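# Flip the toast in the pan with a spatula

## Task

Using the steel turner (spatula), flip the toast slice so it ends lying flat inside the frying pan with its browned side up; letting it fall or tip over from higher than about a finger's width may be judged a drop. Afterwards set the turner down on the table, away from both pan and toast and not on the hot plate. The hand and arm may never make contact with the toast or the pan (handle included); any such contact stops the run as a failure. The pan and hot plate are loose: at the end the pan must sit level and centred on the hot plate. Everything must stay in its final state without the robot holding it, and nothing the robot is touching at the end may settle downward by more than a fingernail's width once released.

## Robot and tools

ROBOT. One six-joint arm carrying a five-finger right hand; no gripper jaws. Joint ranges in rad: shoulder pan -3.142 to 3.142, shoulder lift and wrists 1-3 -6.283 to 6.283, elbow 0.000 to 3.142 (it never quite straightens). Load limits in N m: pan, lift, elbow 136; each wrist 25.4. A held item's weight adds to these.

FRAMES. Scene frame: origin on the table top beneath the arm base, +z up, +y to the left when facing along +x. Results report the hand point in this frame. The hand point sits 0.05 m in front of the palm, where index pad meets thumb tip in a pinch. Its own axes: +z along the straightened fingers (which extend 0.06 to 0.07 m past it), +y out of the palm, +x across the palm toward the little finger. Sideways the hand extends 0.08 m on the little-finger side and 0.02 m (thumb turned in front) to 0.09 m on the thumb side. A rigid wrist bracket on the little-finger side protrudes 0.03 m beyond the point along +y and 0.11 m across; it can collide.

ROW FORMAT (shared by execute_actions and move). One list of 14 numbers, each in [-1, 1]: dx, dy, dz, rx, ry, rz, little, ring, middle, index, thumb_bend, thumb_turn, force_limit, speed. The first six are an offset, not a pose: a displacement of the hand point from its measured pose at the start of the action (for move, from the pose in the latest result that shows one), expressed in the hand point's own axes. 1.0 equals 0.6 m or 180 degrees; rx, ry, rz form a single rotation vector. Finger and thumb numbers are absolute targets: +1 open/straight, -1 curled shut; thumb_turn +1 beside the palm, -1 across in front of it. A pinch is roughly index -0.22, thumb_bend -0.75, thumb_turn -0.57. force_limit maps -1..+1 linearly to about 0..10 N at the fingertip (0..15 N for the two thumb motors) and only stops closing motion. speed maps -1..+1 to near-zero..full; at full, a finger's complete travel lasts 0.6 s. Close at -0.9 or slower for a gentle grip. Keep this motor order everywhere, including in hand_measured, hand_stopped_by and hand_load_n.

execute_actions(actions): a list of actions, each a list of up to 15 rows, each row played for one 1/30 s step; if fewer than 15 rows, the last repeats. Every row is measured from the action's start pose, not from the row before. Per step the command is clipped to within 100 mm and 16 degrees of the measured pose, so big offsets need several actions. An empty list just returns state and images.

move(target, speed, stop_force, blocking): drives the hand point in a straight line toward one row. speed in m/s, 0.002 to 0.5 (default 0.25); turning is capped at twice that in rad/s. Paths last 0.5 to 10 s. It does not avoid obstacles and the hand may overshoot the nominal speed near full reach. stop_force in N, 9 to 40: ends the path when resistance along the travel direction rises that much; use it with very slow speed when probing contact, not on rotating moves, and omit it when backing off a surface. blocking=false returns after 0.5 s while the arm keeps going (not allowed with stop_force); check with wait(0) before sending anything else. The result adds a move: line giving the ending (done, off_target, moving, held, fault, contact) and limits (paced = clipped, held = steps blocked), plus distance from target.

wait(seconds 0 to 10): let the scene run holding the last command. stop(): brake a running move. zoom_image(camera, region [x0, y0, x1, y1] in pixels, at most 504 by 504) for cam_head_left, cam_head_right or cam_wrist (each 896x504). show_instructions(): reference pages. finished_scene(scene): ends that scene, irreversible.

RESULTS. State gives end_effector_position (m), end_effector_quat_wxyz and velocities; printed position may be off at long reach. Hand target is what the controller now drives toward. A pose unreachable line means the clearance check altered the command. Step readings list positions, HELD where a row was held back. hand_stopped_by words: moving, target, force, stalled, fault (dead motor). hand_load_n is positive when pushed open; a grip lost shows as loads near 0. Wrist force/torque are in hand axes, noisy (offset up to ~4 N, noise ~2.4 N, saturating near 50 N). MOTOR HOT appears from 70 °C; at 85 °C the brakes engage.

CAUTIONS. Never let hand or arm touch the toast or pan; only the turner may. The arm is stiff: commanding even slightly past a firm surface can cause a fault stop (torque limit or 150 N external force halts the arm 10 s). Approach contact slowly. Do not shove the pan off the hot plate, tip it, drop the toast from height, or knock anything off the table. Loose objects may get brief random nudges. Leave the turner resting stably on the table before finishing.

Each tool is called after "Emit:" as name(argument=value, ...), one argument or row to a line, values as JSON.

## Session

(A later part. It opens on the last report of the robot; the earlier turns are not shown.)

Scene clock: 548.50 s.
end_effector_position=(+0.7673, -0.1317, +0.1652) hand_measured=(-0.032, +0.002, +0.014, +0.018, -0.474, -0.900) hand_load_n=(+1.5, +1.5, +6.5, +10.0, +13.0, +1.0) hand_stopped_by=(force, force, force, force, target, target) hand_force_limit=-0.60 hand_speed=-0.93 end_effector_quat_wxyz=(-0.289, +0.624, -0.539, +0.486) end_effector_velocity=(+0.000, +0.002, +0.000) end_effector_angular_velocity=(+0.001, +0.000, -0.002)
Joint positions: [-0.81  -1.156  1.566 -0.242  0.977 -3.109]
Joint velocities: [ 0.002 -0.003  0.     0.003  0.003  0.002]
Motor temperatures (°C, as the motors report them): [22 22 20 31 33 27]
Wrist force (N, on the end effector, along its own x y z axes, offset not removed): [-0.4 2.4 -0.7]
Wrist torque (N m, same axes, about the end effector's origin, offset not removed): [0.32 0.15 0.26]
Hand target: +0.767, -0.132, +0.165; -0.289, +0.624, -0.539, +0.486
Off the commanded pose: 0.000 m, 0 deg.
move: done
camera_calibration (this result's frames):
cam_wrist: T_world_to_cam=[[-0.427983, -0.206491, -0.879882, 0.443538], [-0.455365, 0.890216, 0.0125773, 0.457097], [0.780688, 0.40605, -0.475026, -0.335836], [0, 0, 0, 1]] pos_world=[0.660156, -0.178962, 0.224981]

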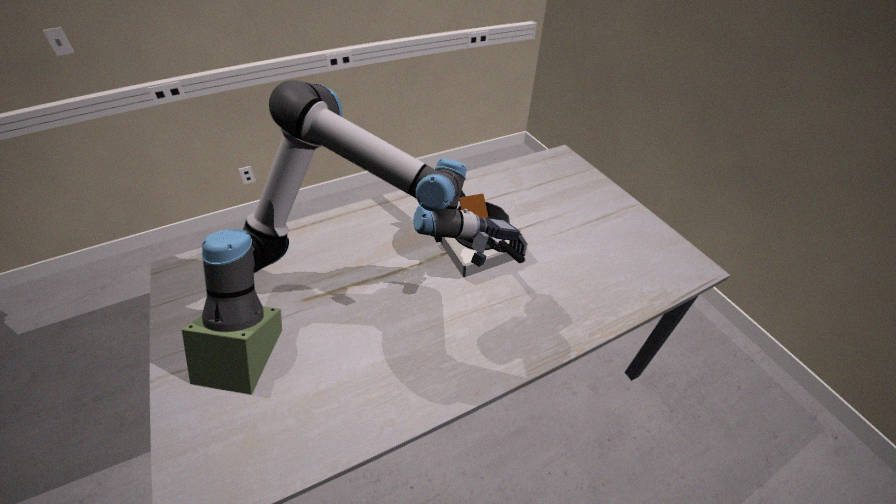

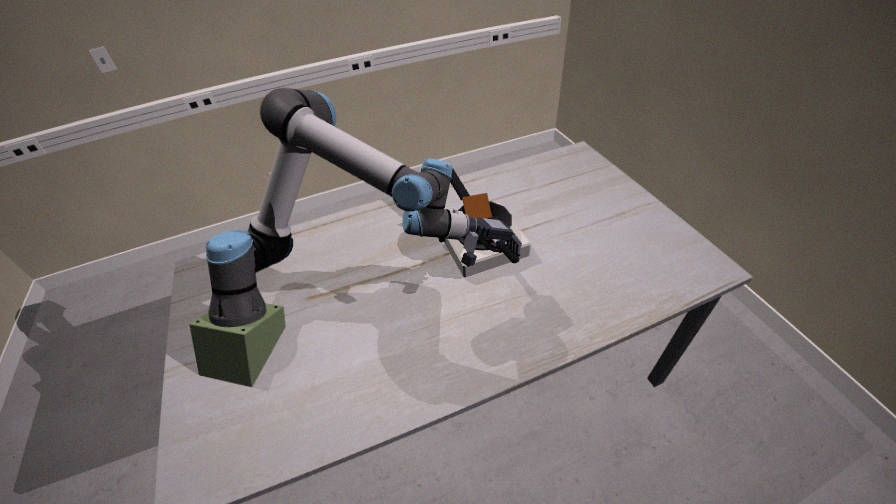

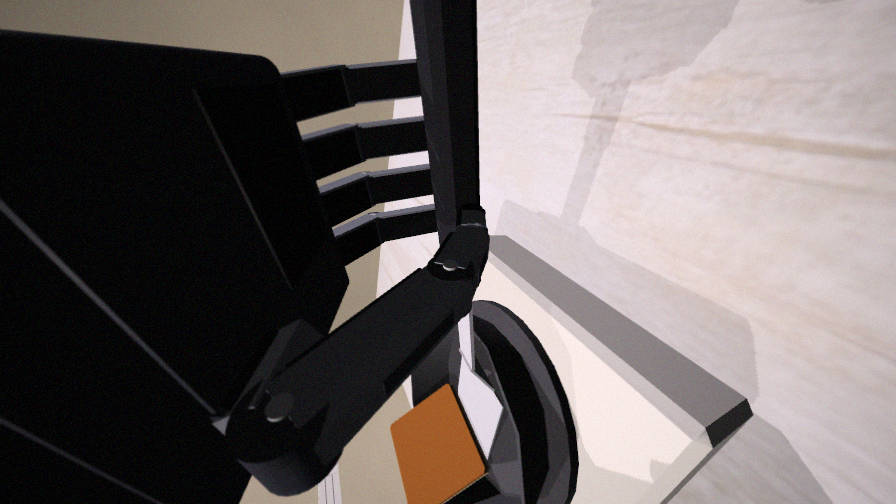

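Emit:
move(
  target=[-0.0318, -0.0093, -0.0033, 0, 0, 0, -0.45, -0.45, -0.4, -0.45, -0.48, -0.9, -0.6, -0.93],
  speed=0.013,
)

Emit:
zoom_image(
  camera="cam_wrist",
  region=[435, 370, 515, 480],
)

Emit:
zoom_image(
  camera="cam_wrist",
  region=[370, 334, 570, 504],
)

Scene clock: 553.67 s.
end_effector_position=(+0.7687, -0.1120, +0.1652) hand_measured=(-0.032, +0.002, +0.014, +0.018, -0.474, -0.900) hand_load_n=(+1.5, +1.5, +6.5, +10.0, +13.0, +1.0) hand_stopped_by=(force, force, force, force, target, target) hand_force_limit=-0.60 hand_speed=-0.93 end_effector_quat_wxyz=(-0.289, +0.624, -0.539, +0.486) end_effector_velocity=(-0.000, +0.002, -0.000) end_effector_angular_velocity=(+0.001, +0.001, -0.001)
Joint positions: [-0.781 -1.179  1.578 -0.233  1.005 -3.103]
Joint velocities: [ 0.002 -0.002  0.002  0.001  0.003  0.001]
Motor temperatures (°C, as the motors report them): [22 22 20 31 33 27]
Wrist force (N, on the end effector, along its own x y z axes, offset not removed): [0.6 2.1 -1.9]
Wrist torque (N m, same axes, about the end effector's origin, offset not removed): [0.38 0.07 0.21]
Hand target: +0.769, -0.112, +0.165; -0.289, +0.624, -0.539, +0.486
Off the commanded pose: 0.000 m, 0 deg.
move: done
camera_calibration (this result's frames):
cam_wrist: T_world_to_cam=[[-0.427969, -0.206474, -0.879893, 0.448234], [-0.455374, 0.890211, 0.0125933, 0.44016], [0.78069, 0.40607, -0.475006, -0.34494], [0, 0, 0, 1]] pos_world=[0.661559, -0.159217, 0.225007]

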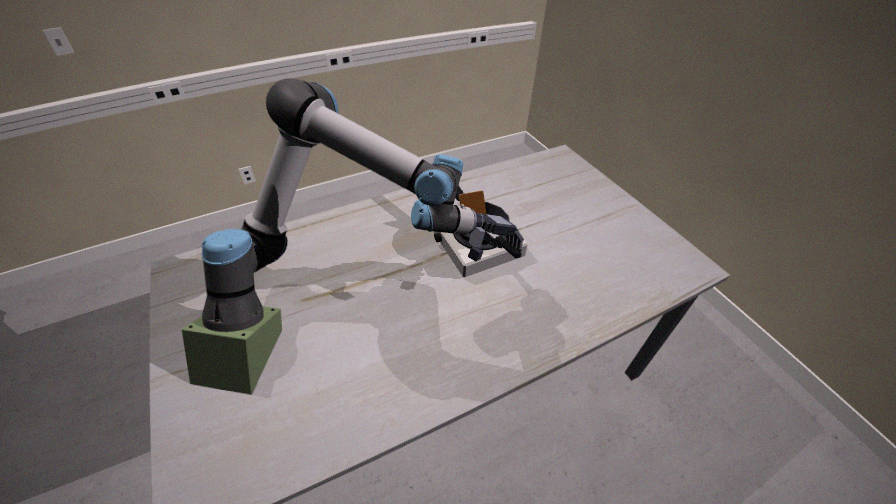

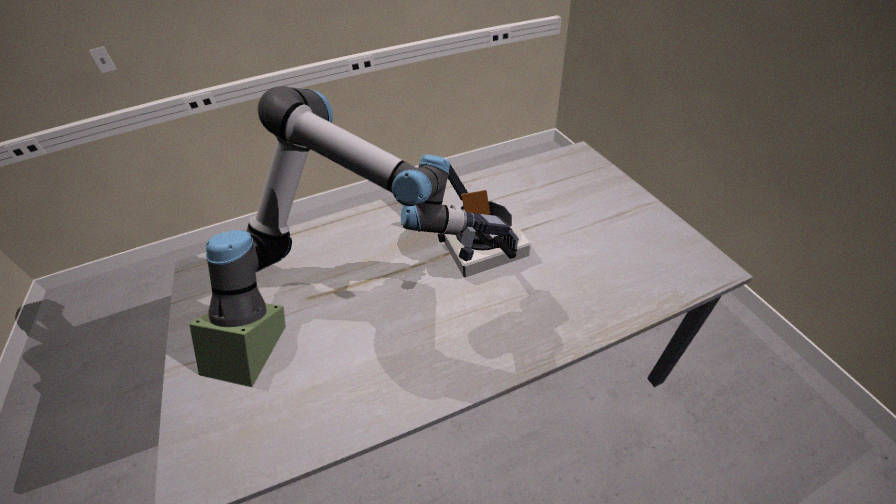

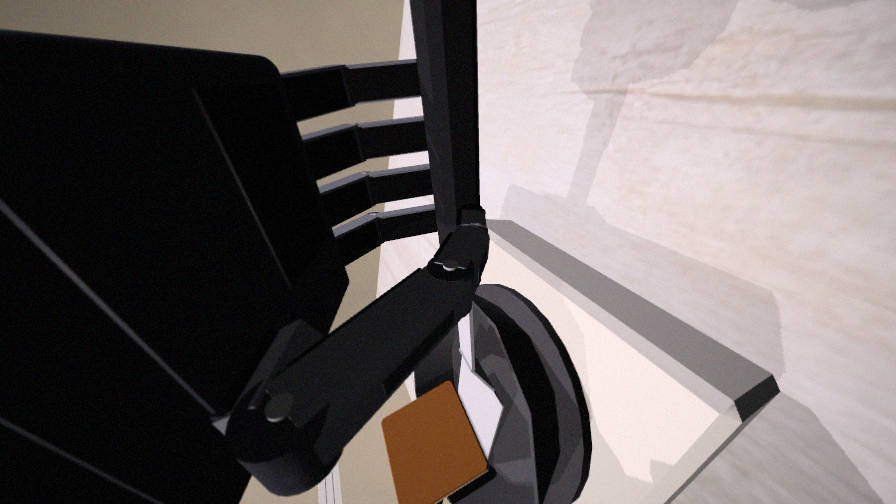

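Region (435, 370, 515, 480) of cam_wrist's 896x504 image, scaled by 4.582, with more detail than that image has; it fills the left 367 columns of this view, and the rest is white.

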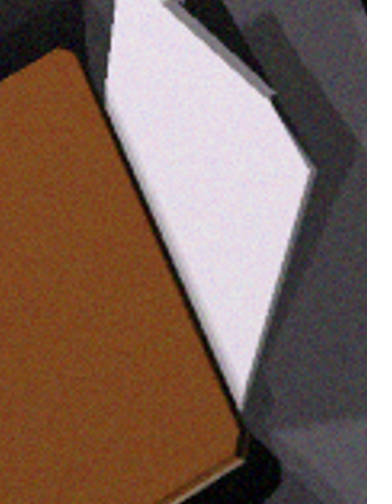

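Region (370, 334, 570, 504) of cam_wrist's 896x504 image, scaled by 2.520, with more detail than that image has; it fills the top 428 rows of this view, and the rest is white.

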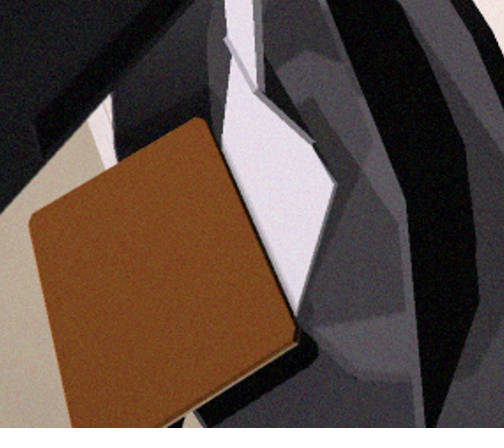

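Emit:
move(
  target=[-0.0064, -0.0019, -0.0007, 0, 0, 0, -0.45, -0.45, -0.4, -0.45, -0.48, -0.9, -0.6, -0.93],
  speed=0.006,
)

Emit:
zoom_image(
  camera="cam_wrist",
  region=[435, 370, 515, 480],
)

Emit:
zoom_image(
  camera="cam_wrist",
  region=[370, 334, 570, 504],
)

Scene clock: 558.13 s.
end_effector_position=(+0.7689, -0.1080, +0.1652) hand_measured=(-0.032, +0.002, +0.014, +0.018, -0.474, -0.900) hand_load_n=(+1.5, +1.5, +6.5, +10.0, +13.0, +1.0) hand_stopped_by=(force, force, force, force, target, target) hand_force_limit=-0.60 hand_speed=-0.93 end_effector_quat_wxyz=(-0.289, +0.624, -0.539, +0.486) end_effector_velocity=(+0.001, +0.001, +0.001) end_effector_angular_velocity=(-0.000, -0.002, +0.000)
Joint positions: [-0.775 -1.184  1.58  -0.231  1.01  -3.102]
Joint velocities: [ 0.001 -0.001 -0.    -0.001  0.001  0.001]
Motor temperatures (°C, as the motors report them): [22 22 20 31 33 27]
Wrist force (N, on the end effector, along its own x y z axes, offset not removed): [3.7 2.1 -0.2]
Wrist torque (N m, same axes, about the end effector's origin, offset not removed): [0.30 -0.25 0.38]
Hand target: +0.769, -0.108, +0.165; -0.289, +0.624, -0.539, +0.486
Off the commanded pose: 0.000 m, 0 deg.
move: done
camera_calibration (this result's frames):
cam_wrist: T_world_to_cam=[[-0.427965, -0.20647, -0.879896, 0.449184], [-0.455367, 0.890215, 0.0125905, 0.43678], [0.780696, 0.406064, -0.475, -0.346733], [0, 0, 0, 1]] pos_world=[0.661824, -0.155289, 0.225037]

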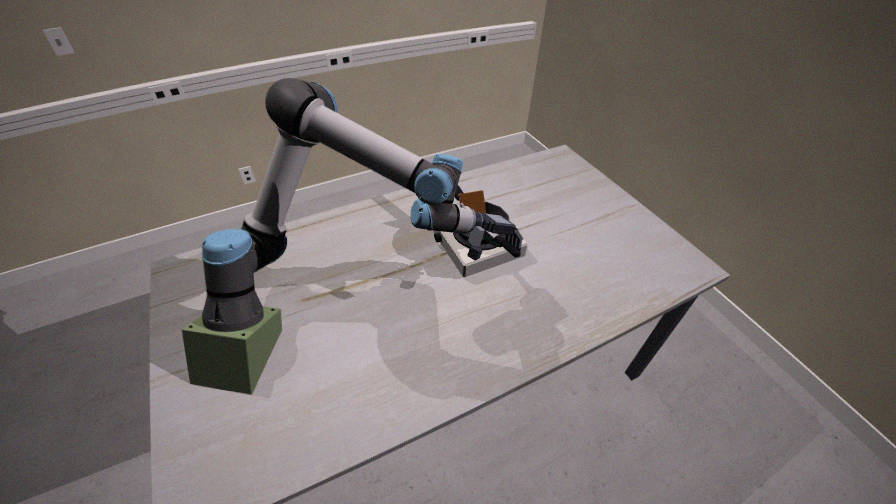

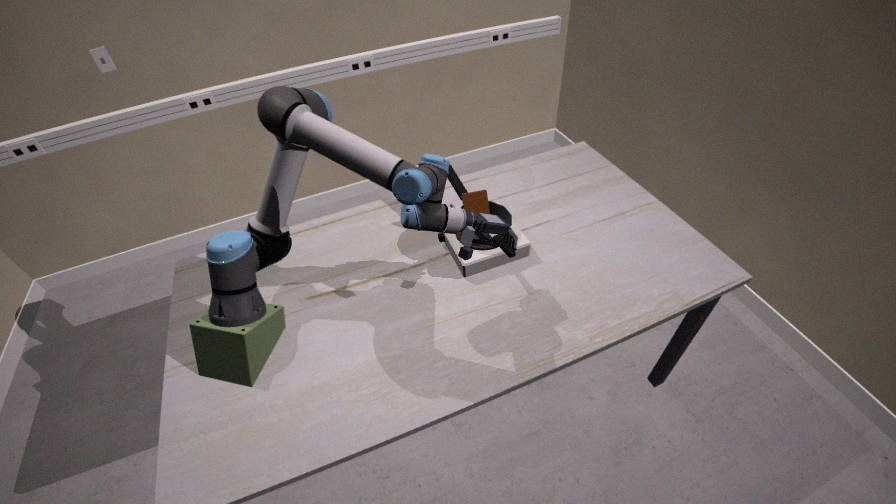

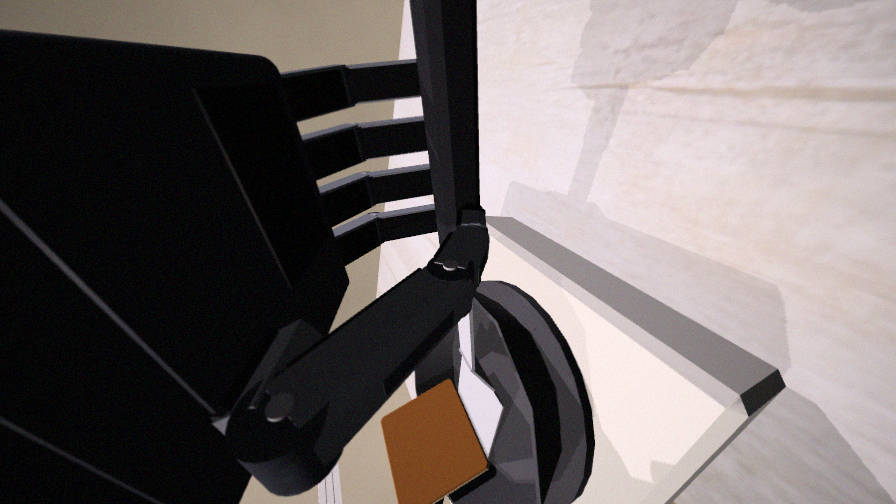

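Region (435, 370, 515, 480) of cam_wrist's 896x504 image, scaled by 4.582, with more detail than that image has; it fills the left 367 columns of this view, and the rest is white.

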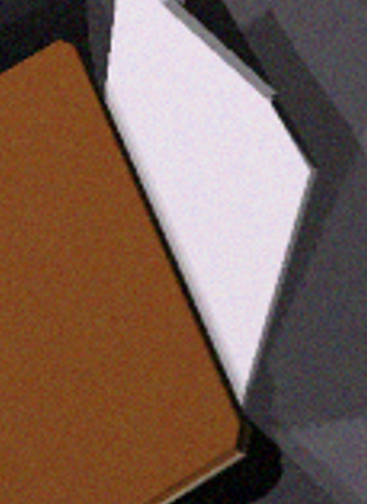

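Region (370, 334, 570, 504) of cam_wrist's 896x504 image, scaled by 2.520, with more detail than that image has; it fills the top 428 rows of this view, and the rest is white.

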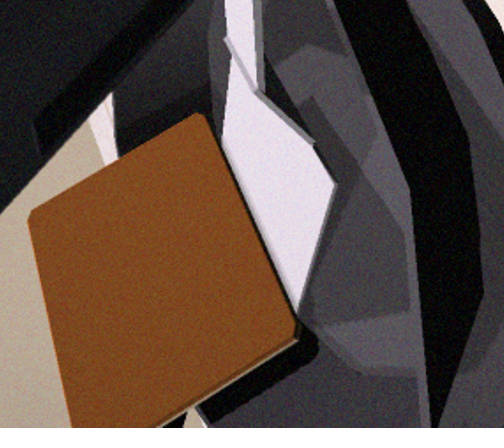

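Emit:
move(
  target=[0.0358, 0.0080, 0.0028, 0, 0, 0, -0.45, -0.45, -0.4, -0.45, -0.48, -0.9, -0.6, -0.93],
  speed=0.013,
)

Emit:
zoom_image(
  camera="cam_wrist",
  region=[435, 370, 515, 480],
)

Emit:
zoom_image(
  camera="cam_wrist",
  region=[370, 334, 570, 504],
)

Scene clock: 563.20 s.
end_effector_position=(+0.7674, -0.1298, +0.1667) hand_measured=(-0.032, +0.002, +0.014, +0.018, -0.474, -0.900) hand_load_n=(+1.5, +1.5, +6.5, +10.0, +13.0, +1.0) hand_stopped_by=(force, force, force, force, target, target) hand_force_limit=-0.60 hand_speed=-0.93 end_effector_quat_wxyz=(-0.289, +0.624, -0.539, +0.486) end_effector_velocity=(-0.001, -0.003, +0.000) end_effector_angular_velocity=(-0.001, -0.000, -0.002)
Joint positions: [-0.808 -1.16   1.566 -0.238  0.978 -3.108]
Joint velocities: [-0.004  0.002 -0.001 -0.    -0.002 -0.002]
Motor temperatures (°C, as the motors report them): [22 22 20 31 33 27]
Wrist force (N, on the end effector, along its own x y z axes, offset not removed): [0.8 2.5 0.3]
Wrist torque (N m, same axes, about the end effector's origin, offset not removed): [0.27 -0.15 0.22]
Hand target: +0.767, -0.130, +0.167; -0.289, +0.624, -0.539, +0.486
Off the commanded pose: 0.000 m, 0 deg.
move: done
camera_calibration (this result's frames):
cam_wrist: T_world_to_cam=[[-0.427978, -0.20649, -0.879884, 0.445334], [-0.455359, 0.890219, 0.0125723, 0.455474], [0.780694, 0.406044, -0.475022, -0.336008], [0, 0, 0, 1]] pos_world=[0.660316, -0.17708, 0.226505]

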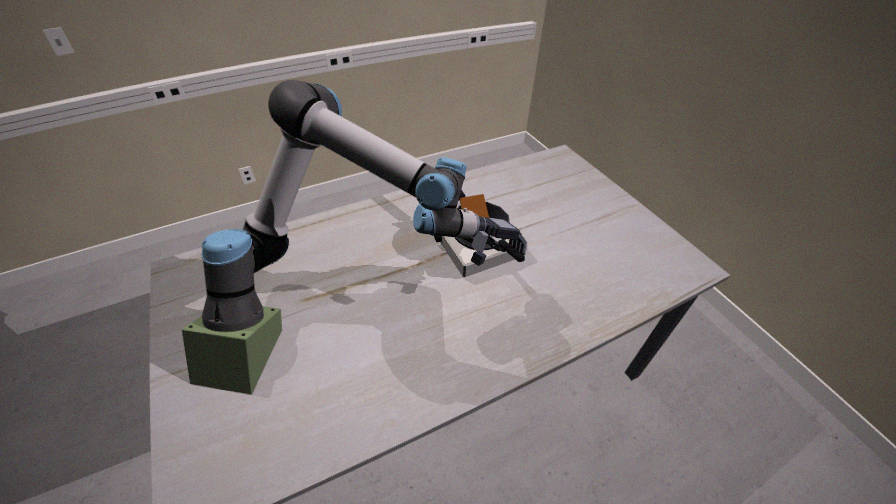

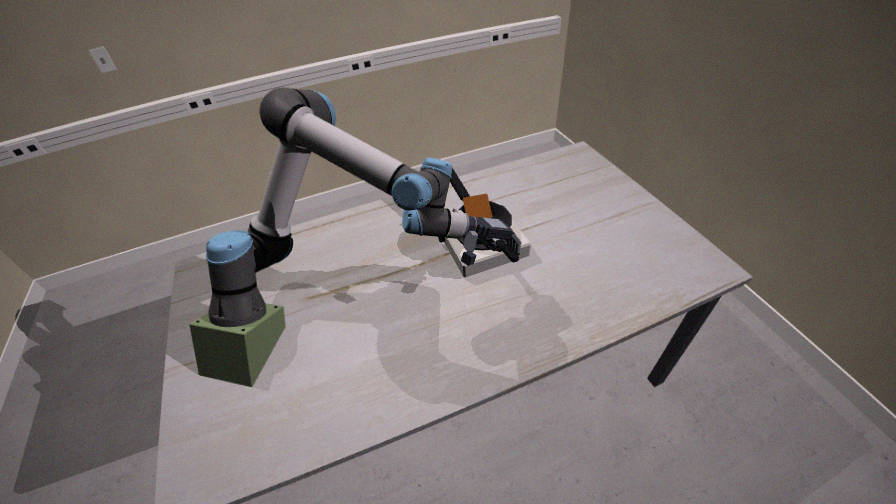

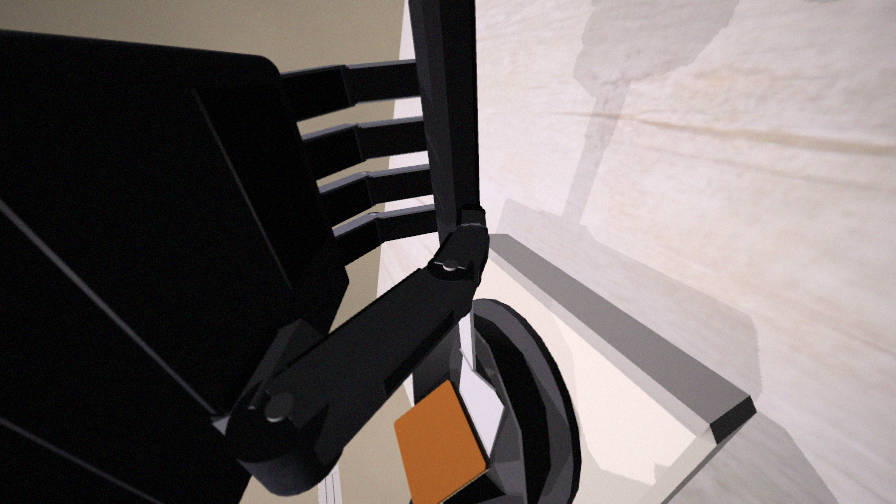

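Region (435, 370, 515, 480) of cam_wrist's 896x504 image, scaled by 4.582, with more detail than that image has; it fills the left 367 columns of this view, and the rest is white.

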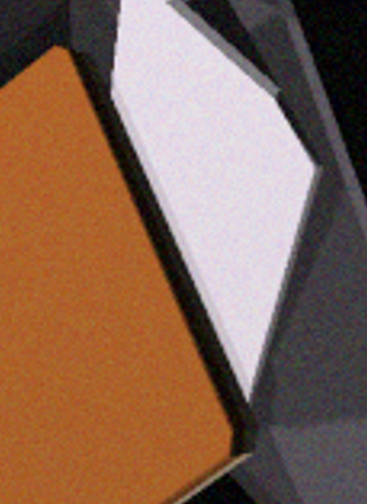

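Region (370, 334, 570, 504) of cam_wrist's 896x504 image, scaled by 2.520, with more detail than that image has; it fills the top 428 rows of this view, and the rest is white.

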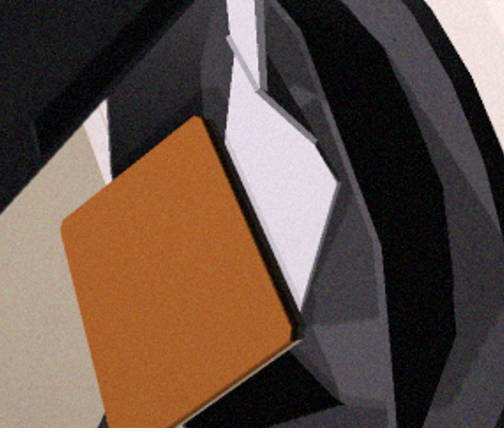

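Emit:
execute_actions(
  actions=[],
)

Scene clock: 569.47 s.
end_effector_position=(+0.7674, -0.1300, +0.1667) hand_measured=(-0.032, +0.002, +0.014, +0.018, -0.474, -0.900) hand_load_n=(+1.5, +1.5, +6.5, +10.0, +13.0, +1.0) hand_stopped_by=(force, force, force, force, target, target) hand_force_limit=-0.60 hand_speed=-0.93 end_effector_quat_wxyz=(-0.289, +0.624, -0.539, +0.486) end_effector_velocity=(+0.001, -0.000, +0.001) end_effector_angular_velocity=(-0.001, -0.002, +0.000)
Joint positions: [-0.809 -1.16   1.566 -0.238  0.978 -3.108]
Joint velocities: [-0.001 -0.    -0.001 -0.001  0.    -0.   ]
Motor temperatures (°C, as the motors report them): [22 22 20 31 33 27]
Wrist force (N, on the end effector, along its own x y z axes, offset not removed): [1.2 3.5 0.5]
Wrist torque (N m, same axes, about the end effector's origin, offset not removed): [0.46 -0.11 0.20]
Hand target: +0.767, -0.130, +0.167; -0.289, +0.624, -0.539, +0.486
Off the commanded pose: 0.000 m, 0 deg.
camera_calibration (this result's frames):
cam_wrist: T_world_to_cam=[[-0.427979, -0.206492, -0.879883, 0.445302], [-0.455365, 0.890216, 0.0125755, 0.455638], [0.780689, 0.40605, -0.475023, -0.335913], [0, 0, 0, 1]] pos_world=[0.660306, -0.177268, 0.226517]

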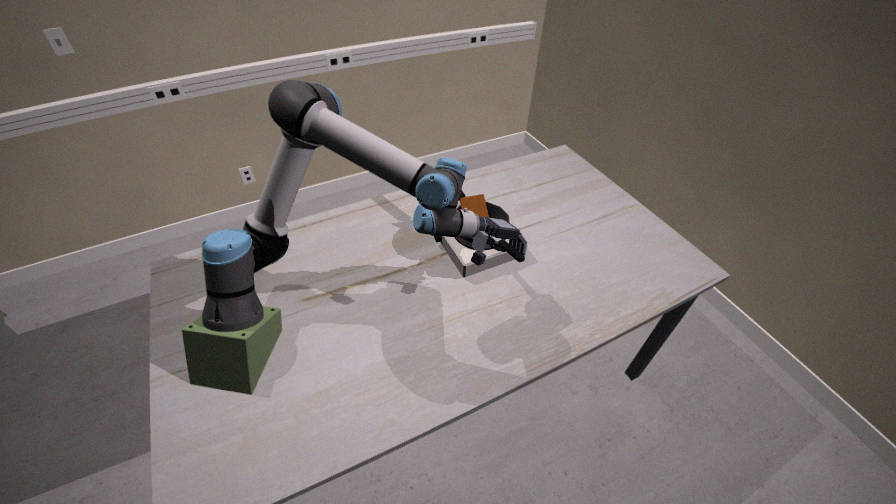

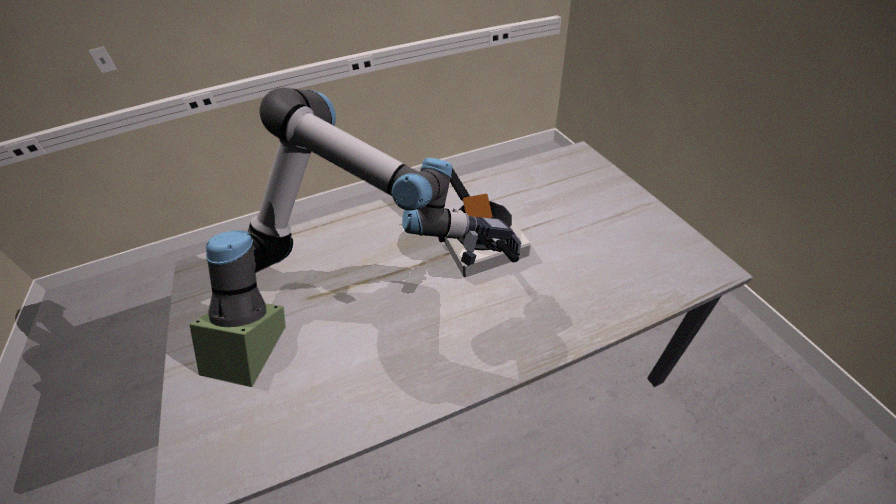

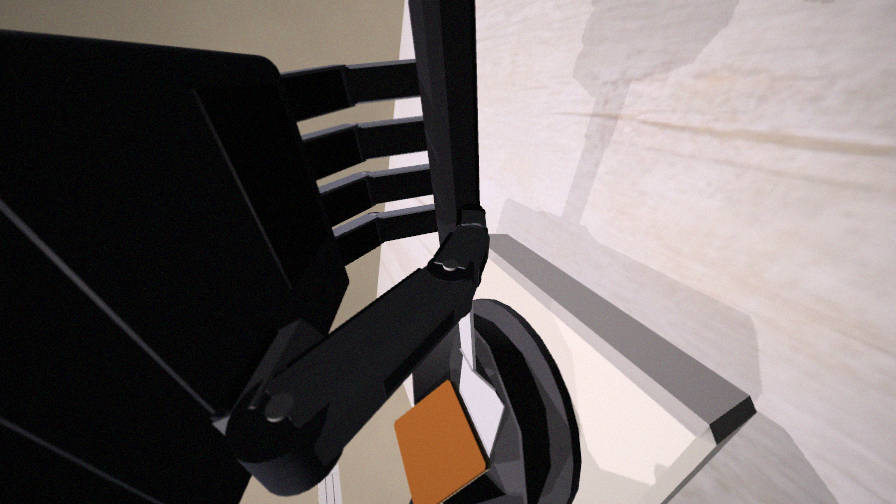

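Emit:
zoom_image(
  camera="cam_wrist",
  region=[370, 334, 570, 504],
)

Emit:
zoom_image(
  camera="cam_head_right",
  region=[420, 160, 560, 280],
)

Region (370, 334, 570, 504) of cam_wrist's 896x504 image, scaled by 2.520, with more detail than that image has; it fills the top 428 rows of this view, and the rest is white.

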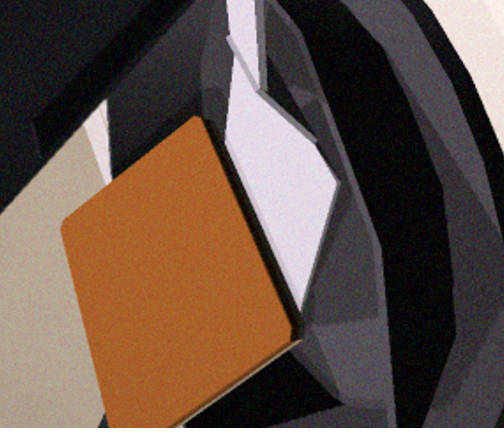

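Region (420, 160, 560, 280) of cam_head_right's 896x504 image, scaled by 3.600, with more detail than that image has; it fills the top 432 rows of this view, and the rest is white.

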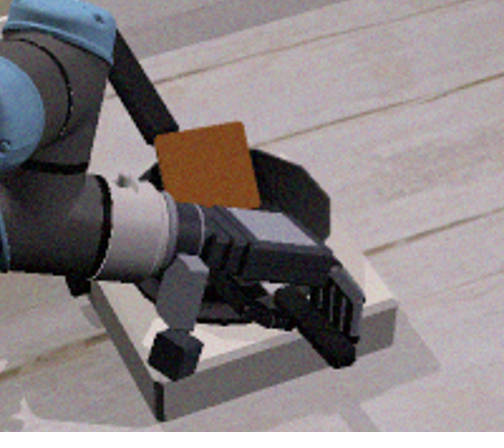

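Emit:
move(
  target=[-0.0143, -0.0042, -0.0015, 0, 0, 0, -0.45, -0.45, -0.4, -0.45, -0.48, -0.9, -0.6, -0.93],
  speed=0.03,
)

Emit:
zoom_image(
  camera="cam_wrist",
  region=[370, 334, 570, 504],
)

Scene clock: 578.00 s.
end_effector_position=(+0.7681, -0.1212, +0.1667) hand_measured=(-0.032, +0.002, +0.014, +0.018, -0.474, -0.900) hand_load_n=(+1.5, +1.5, +6.5, +10.0, +12.5, +1.0) hand_stopped_by=(force, force, force, force, target, target) hand_force_limit=-0.60 hand_speed=-0.93 end_effector_quat_wxyz=(-0.289, +0.624, -0.539, +0.486) end_effector_velocity=(+0.000, +0.001, +0.001) end_effector_angular_velocity=(-0.002, -0.001, -0.001)
Joint positions: [-0.796 -1.17   1.571 -0.234  0.99  -3.106]
Joint velocities: [ 0.002 -0.003  0.     0.002  0.004 -0.   ]
Motor temperatures (°C, as the motors report them): [22 22 20 31 33 27]
Wrist force (N, on the end effector, along its own x y z axes, offset not removed): [-1.3 3.8 -1.0]
Wrist torque (N m, same axes, about the end effector's origin, offset not removed): [0.62 0.34 0.14]
Hand target: +0.768, -0.121, +0.167; -0.289, +0.624, -0.539, +0.486
Off the commanded pose: 0.000 m, 0 deg.
move: done
camera_calibration (this result's frames):
cam_wrist: T_world_to_cam=[[-0.427974, -0.206483, -0.879888, 0.447402], [-0.455368, 0.890214, 0.0125838, 0.448098], [0.78069, 0.406059, -0.475014, -0.339954], [0, 0, 0, 1]] pos_world=[0.660925, -0.168481, 0.226542]

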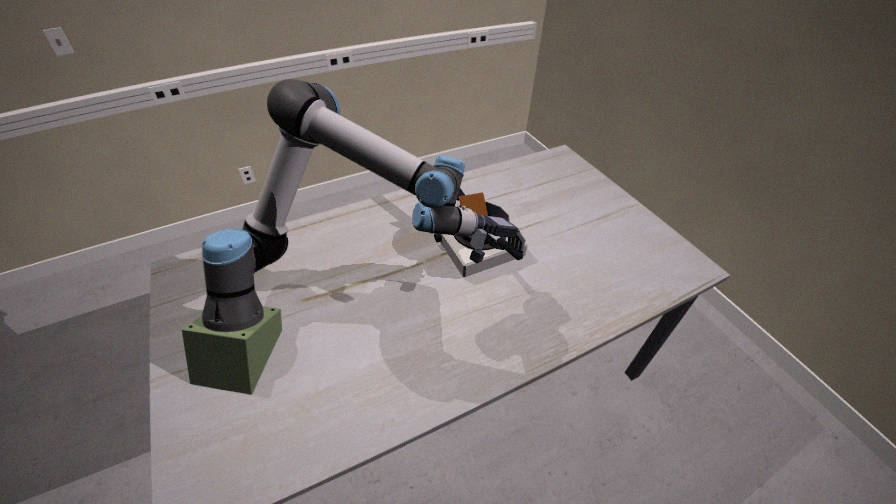

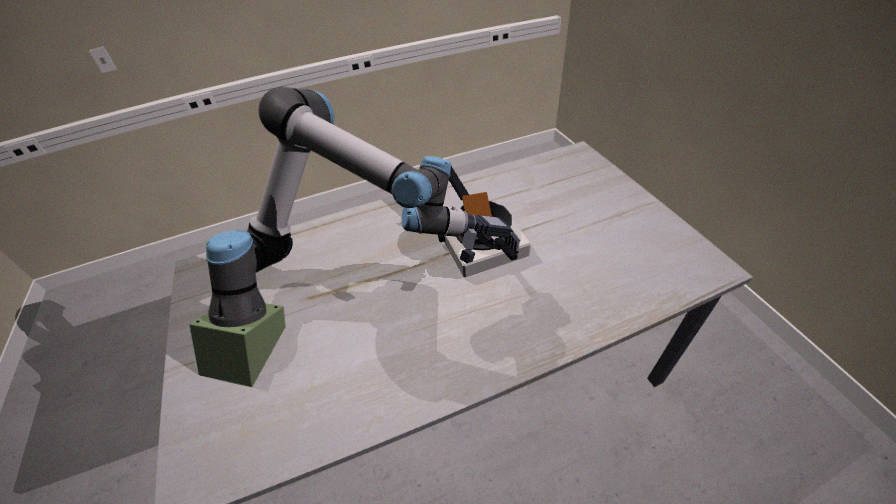

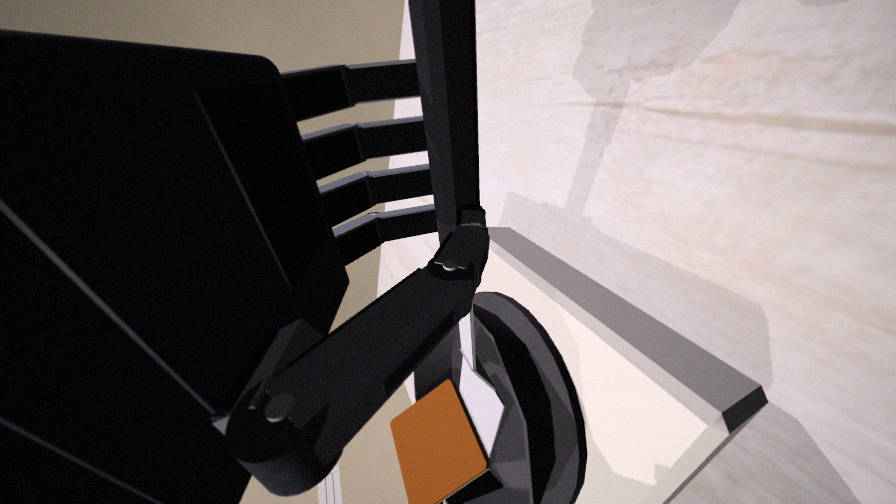

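Region (370, 334, 570, 504) of cam_wrist's 896x504 image, scaled by 2.520, with more detail than that image has; it fills the top 428 rows of this view, and the rest is white.

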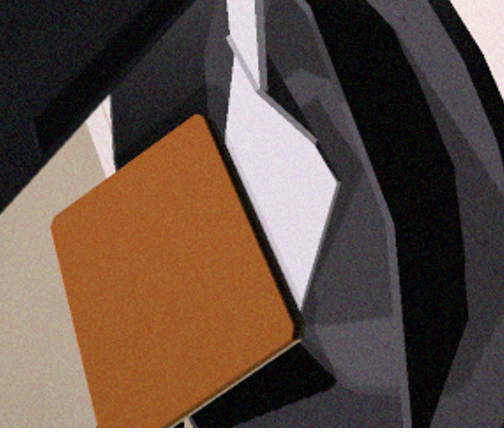

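Emit:
move(
  target=[-0.0143, -0.0042, -0.0015, 0, 0, 0, -0.45, -0.45, -0.4, -0.45, -0.48, -0.9, -0.6, -0.93],
  speed=0.02,
)

Emit:
zoom_image(
  camera="cam_wrist",
  region=[370, 334, 570, 504],
)

Scene clock: 581.57 s.
end_effector_position=(+0.7687, -0.1124, +0.1668) hand_measured=(-0.032, +0.002, +0.014, +0.018, -0.474, -0.900) hand_load_n=(+1.5, +1.5, +6.5, +10.0, +12.5, +1.0) hand_stopped_by=(force, force, force, force, target, target) hand_force_limit=-0.60 hand_speed=-0.93 end_effector_quat_wxyz=(-0.289, +0.624, -0.539, +0.486) end_effector_velocity=(+0.000, +0.001, +0.000) end_effector_angular_velocity=(+0.001, -0.001, -0.001)
Joint positions: [-0.783 -1.18   1.576 -0.23   1.003 -3.103]
Joint velocities: [ 0.002 -0.002  0.001  0.     0.003  0.002]
Motor temperatures (°C, as the motors report them): [22 22 20 31 33 27]
Wrist force (N, on the end effector, along its own x y z axes, offset not removed): [0.2 2.9 -1.3]
Wrist torque (N m, same axes, about the end effector's origin, offset not removed): [0.47 0.00 0.19]
Hand target: +0.769, -0.112, +0.167; -0.289, +0.624, -0.539, +0.486
Off the commanded pose: 0.000 m, 0 deg.
move: done
camera_calibration (this result's frames):
cam_wrist: T_world_to_cam=[[-0.427968, -0.206475, -0.879893, 0.449502], [-0.455377, 0.89021, 0.0125935, 0.440559], [0.780689, 0.406072, -0.475005, -0.343994], [0, 0, 0, 1]] pos_world=[0.661545, -0.159692, 0.226566]

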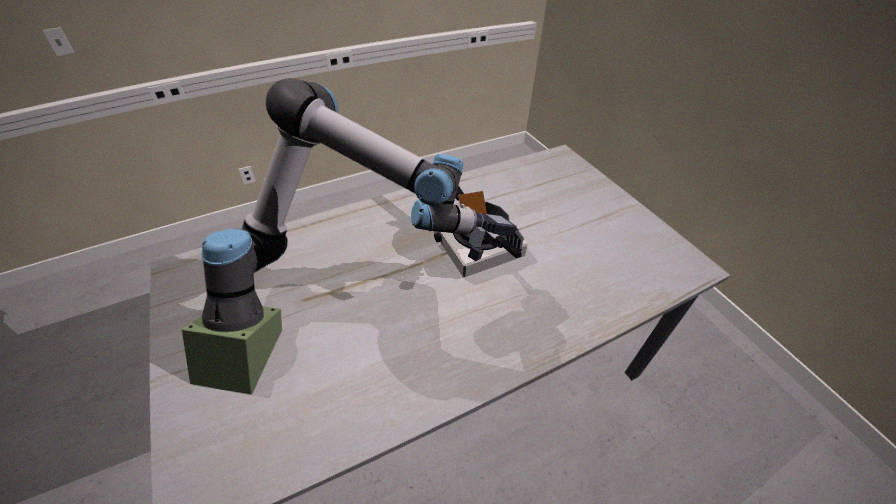

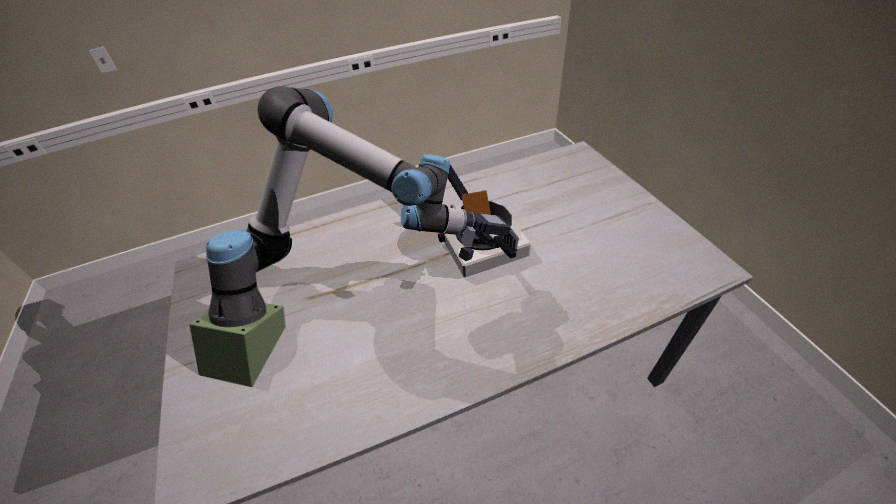

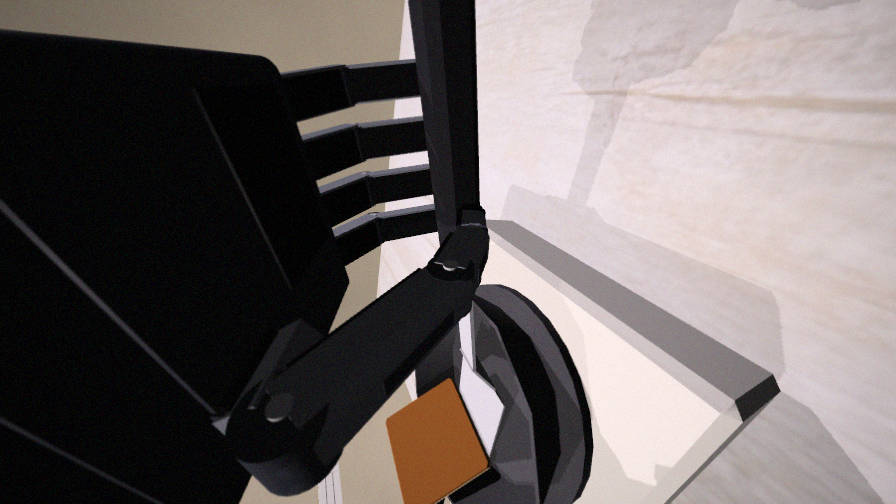

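Region (370, 334, 570, 504) of cam_wrist's 896x504 image, scaled by 2.520, with more detail than that image has; it fills the top 428 rows of this view, and the rest is white.

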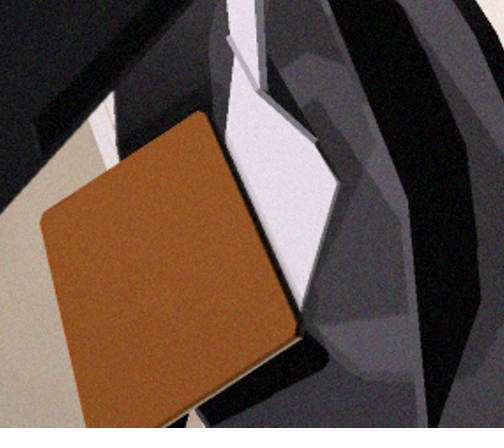

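Emit:
move(
  target=[0.04458, 0.01298, 0.00466, 0, 0, 0, -0.45, -0.45, -0.4, -0.45, -0.48, -0.9, -0.6, -0.93],
  speed=0.02,
)

Emit:
zoom_image(
  camera="cam_wrist",
  region=[370, 334, 570, 504],
)

Scene clock: 618.87 s.
end_effector_position=(+0.7667, -0.1402, +0.1667) hand_measured=(-0.032, +0.002, +0.014, +0.018, -0.474, -0.900) hand_load_n=(+1.5, +1.5, +6.5, +10.0, +12.5, +1.0) hand_stopped_by=(force, force, force, force, target, target) hand_force_limit=-0.60 hand_speed=-0.93 end_effector_quat_wxyz=(-0.289, +0.624, -0.539, +0.486) end_effector_velocity=(+0.000, -0.001, +0.001) end_effector_angular_velocity=(+0.001, -0.001, +0.001)
Joint positions: [-0.823 -1.147  1.559 -0.242  0.963 -3.111]
Joint velocities: [-0.002  0.001 -0.002 -0.001 -0.003  0.001]
Motor temperatures (°C, as the motors report them): [22 22 20 31 33 27]
Wrist force (N, on the end effector, along its own x y z axes, offset not removed): [3.1 3.2 0.3]
Wrist torque (N m, same axes, about the end effector's origin, offset not removed): [0.44 -0.43 0.35]
Hand target: +0.767, -0.140, +0.167; -0.289, +0.624, -0.539, +0.486
Off the commanded pose: 0.000 m, 0 deg.
move: done
camera_calibration (this result's frames):
cam_wrist: T_world_to_cam=[[-0.427986, -0.2065, -0.879878, 0.442921], [-0.45537, 0.890213, 0.0125733, 0.464423], [0.780683, 0.406052, -0.475032, -0.331186], [0, 0, 0, 1]] pos_world=[0.6596, -0.187494, 0.226553]

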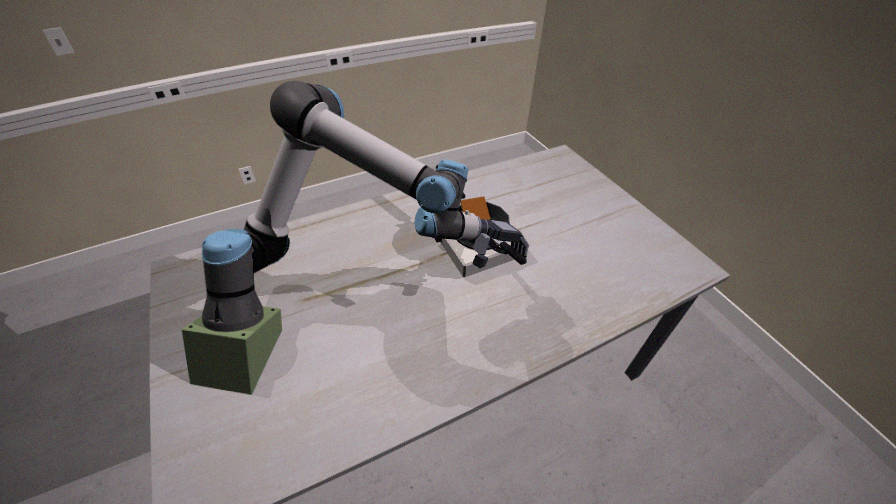

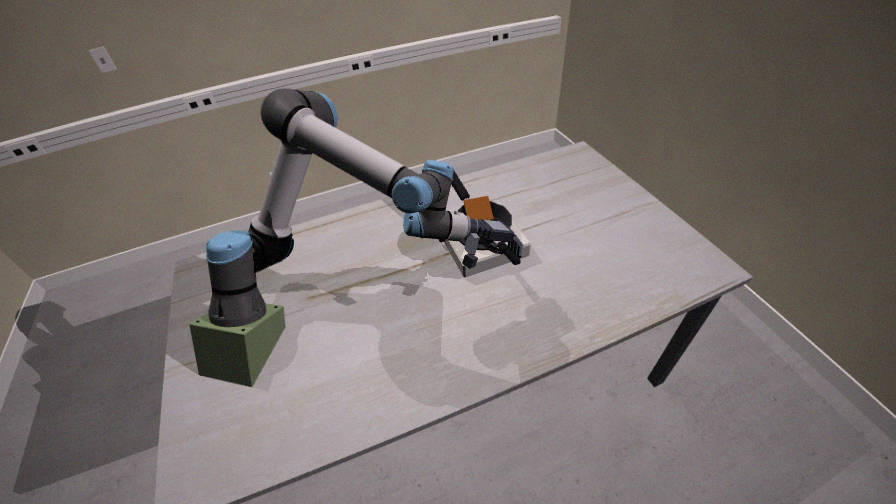

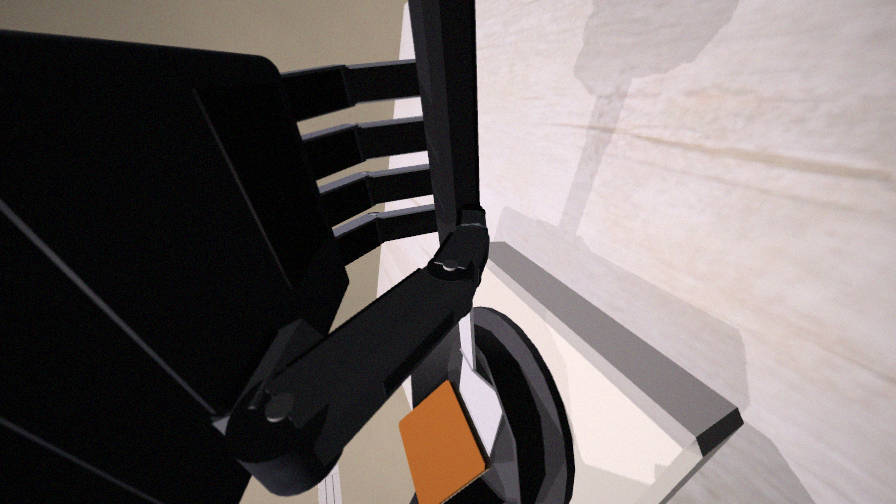

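Region (370, 334, 570, 504) of cam_wrist's 896x504 image, scaled by 2.520, with more detail than that image has; it fills the top 428 rows of this view, and the rest is white.

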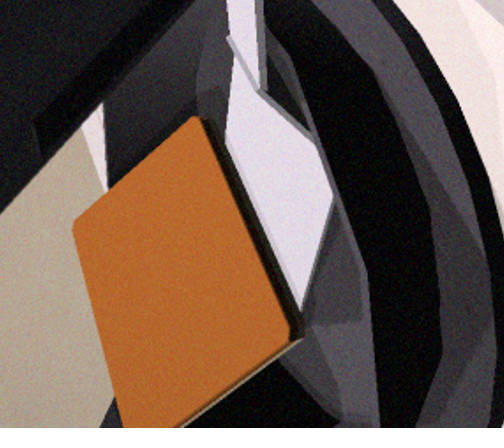

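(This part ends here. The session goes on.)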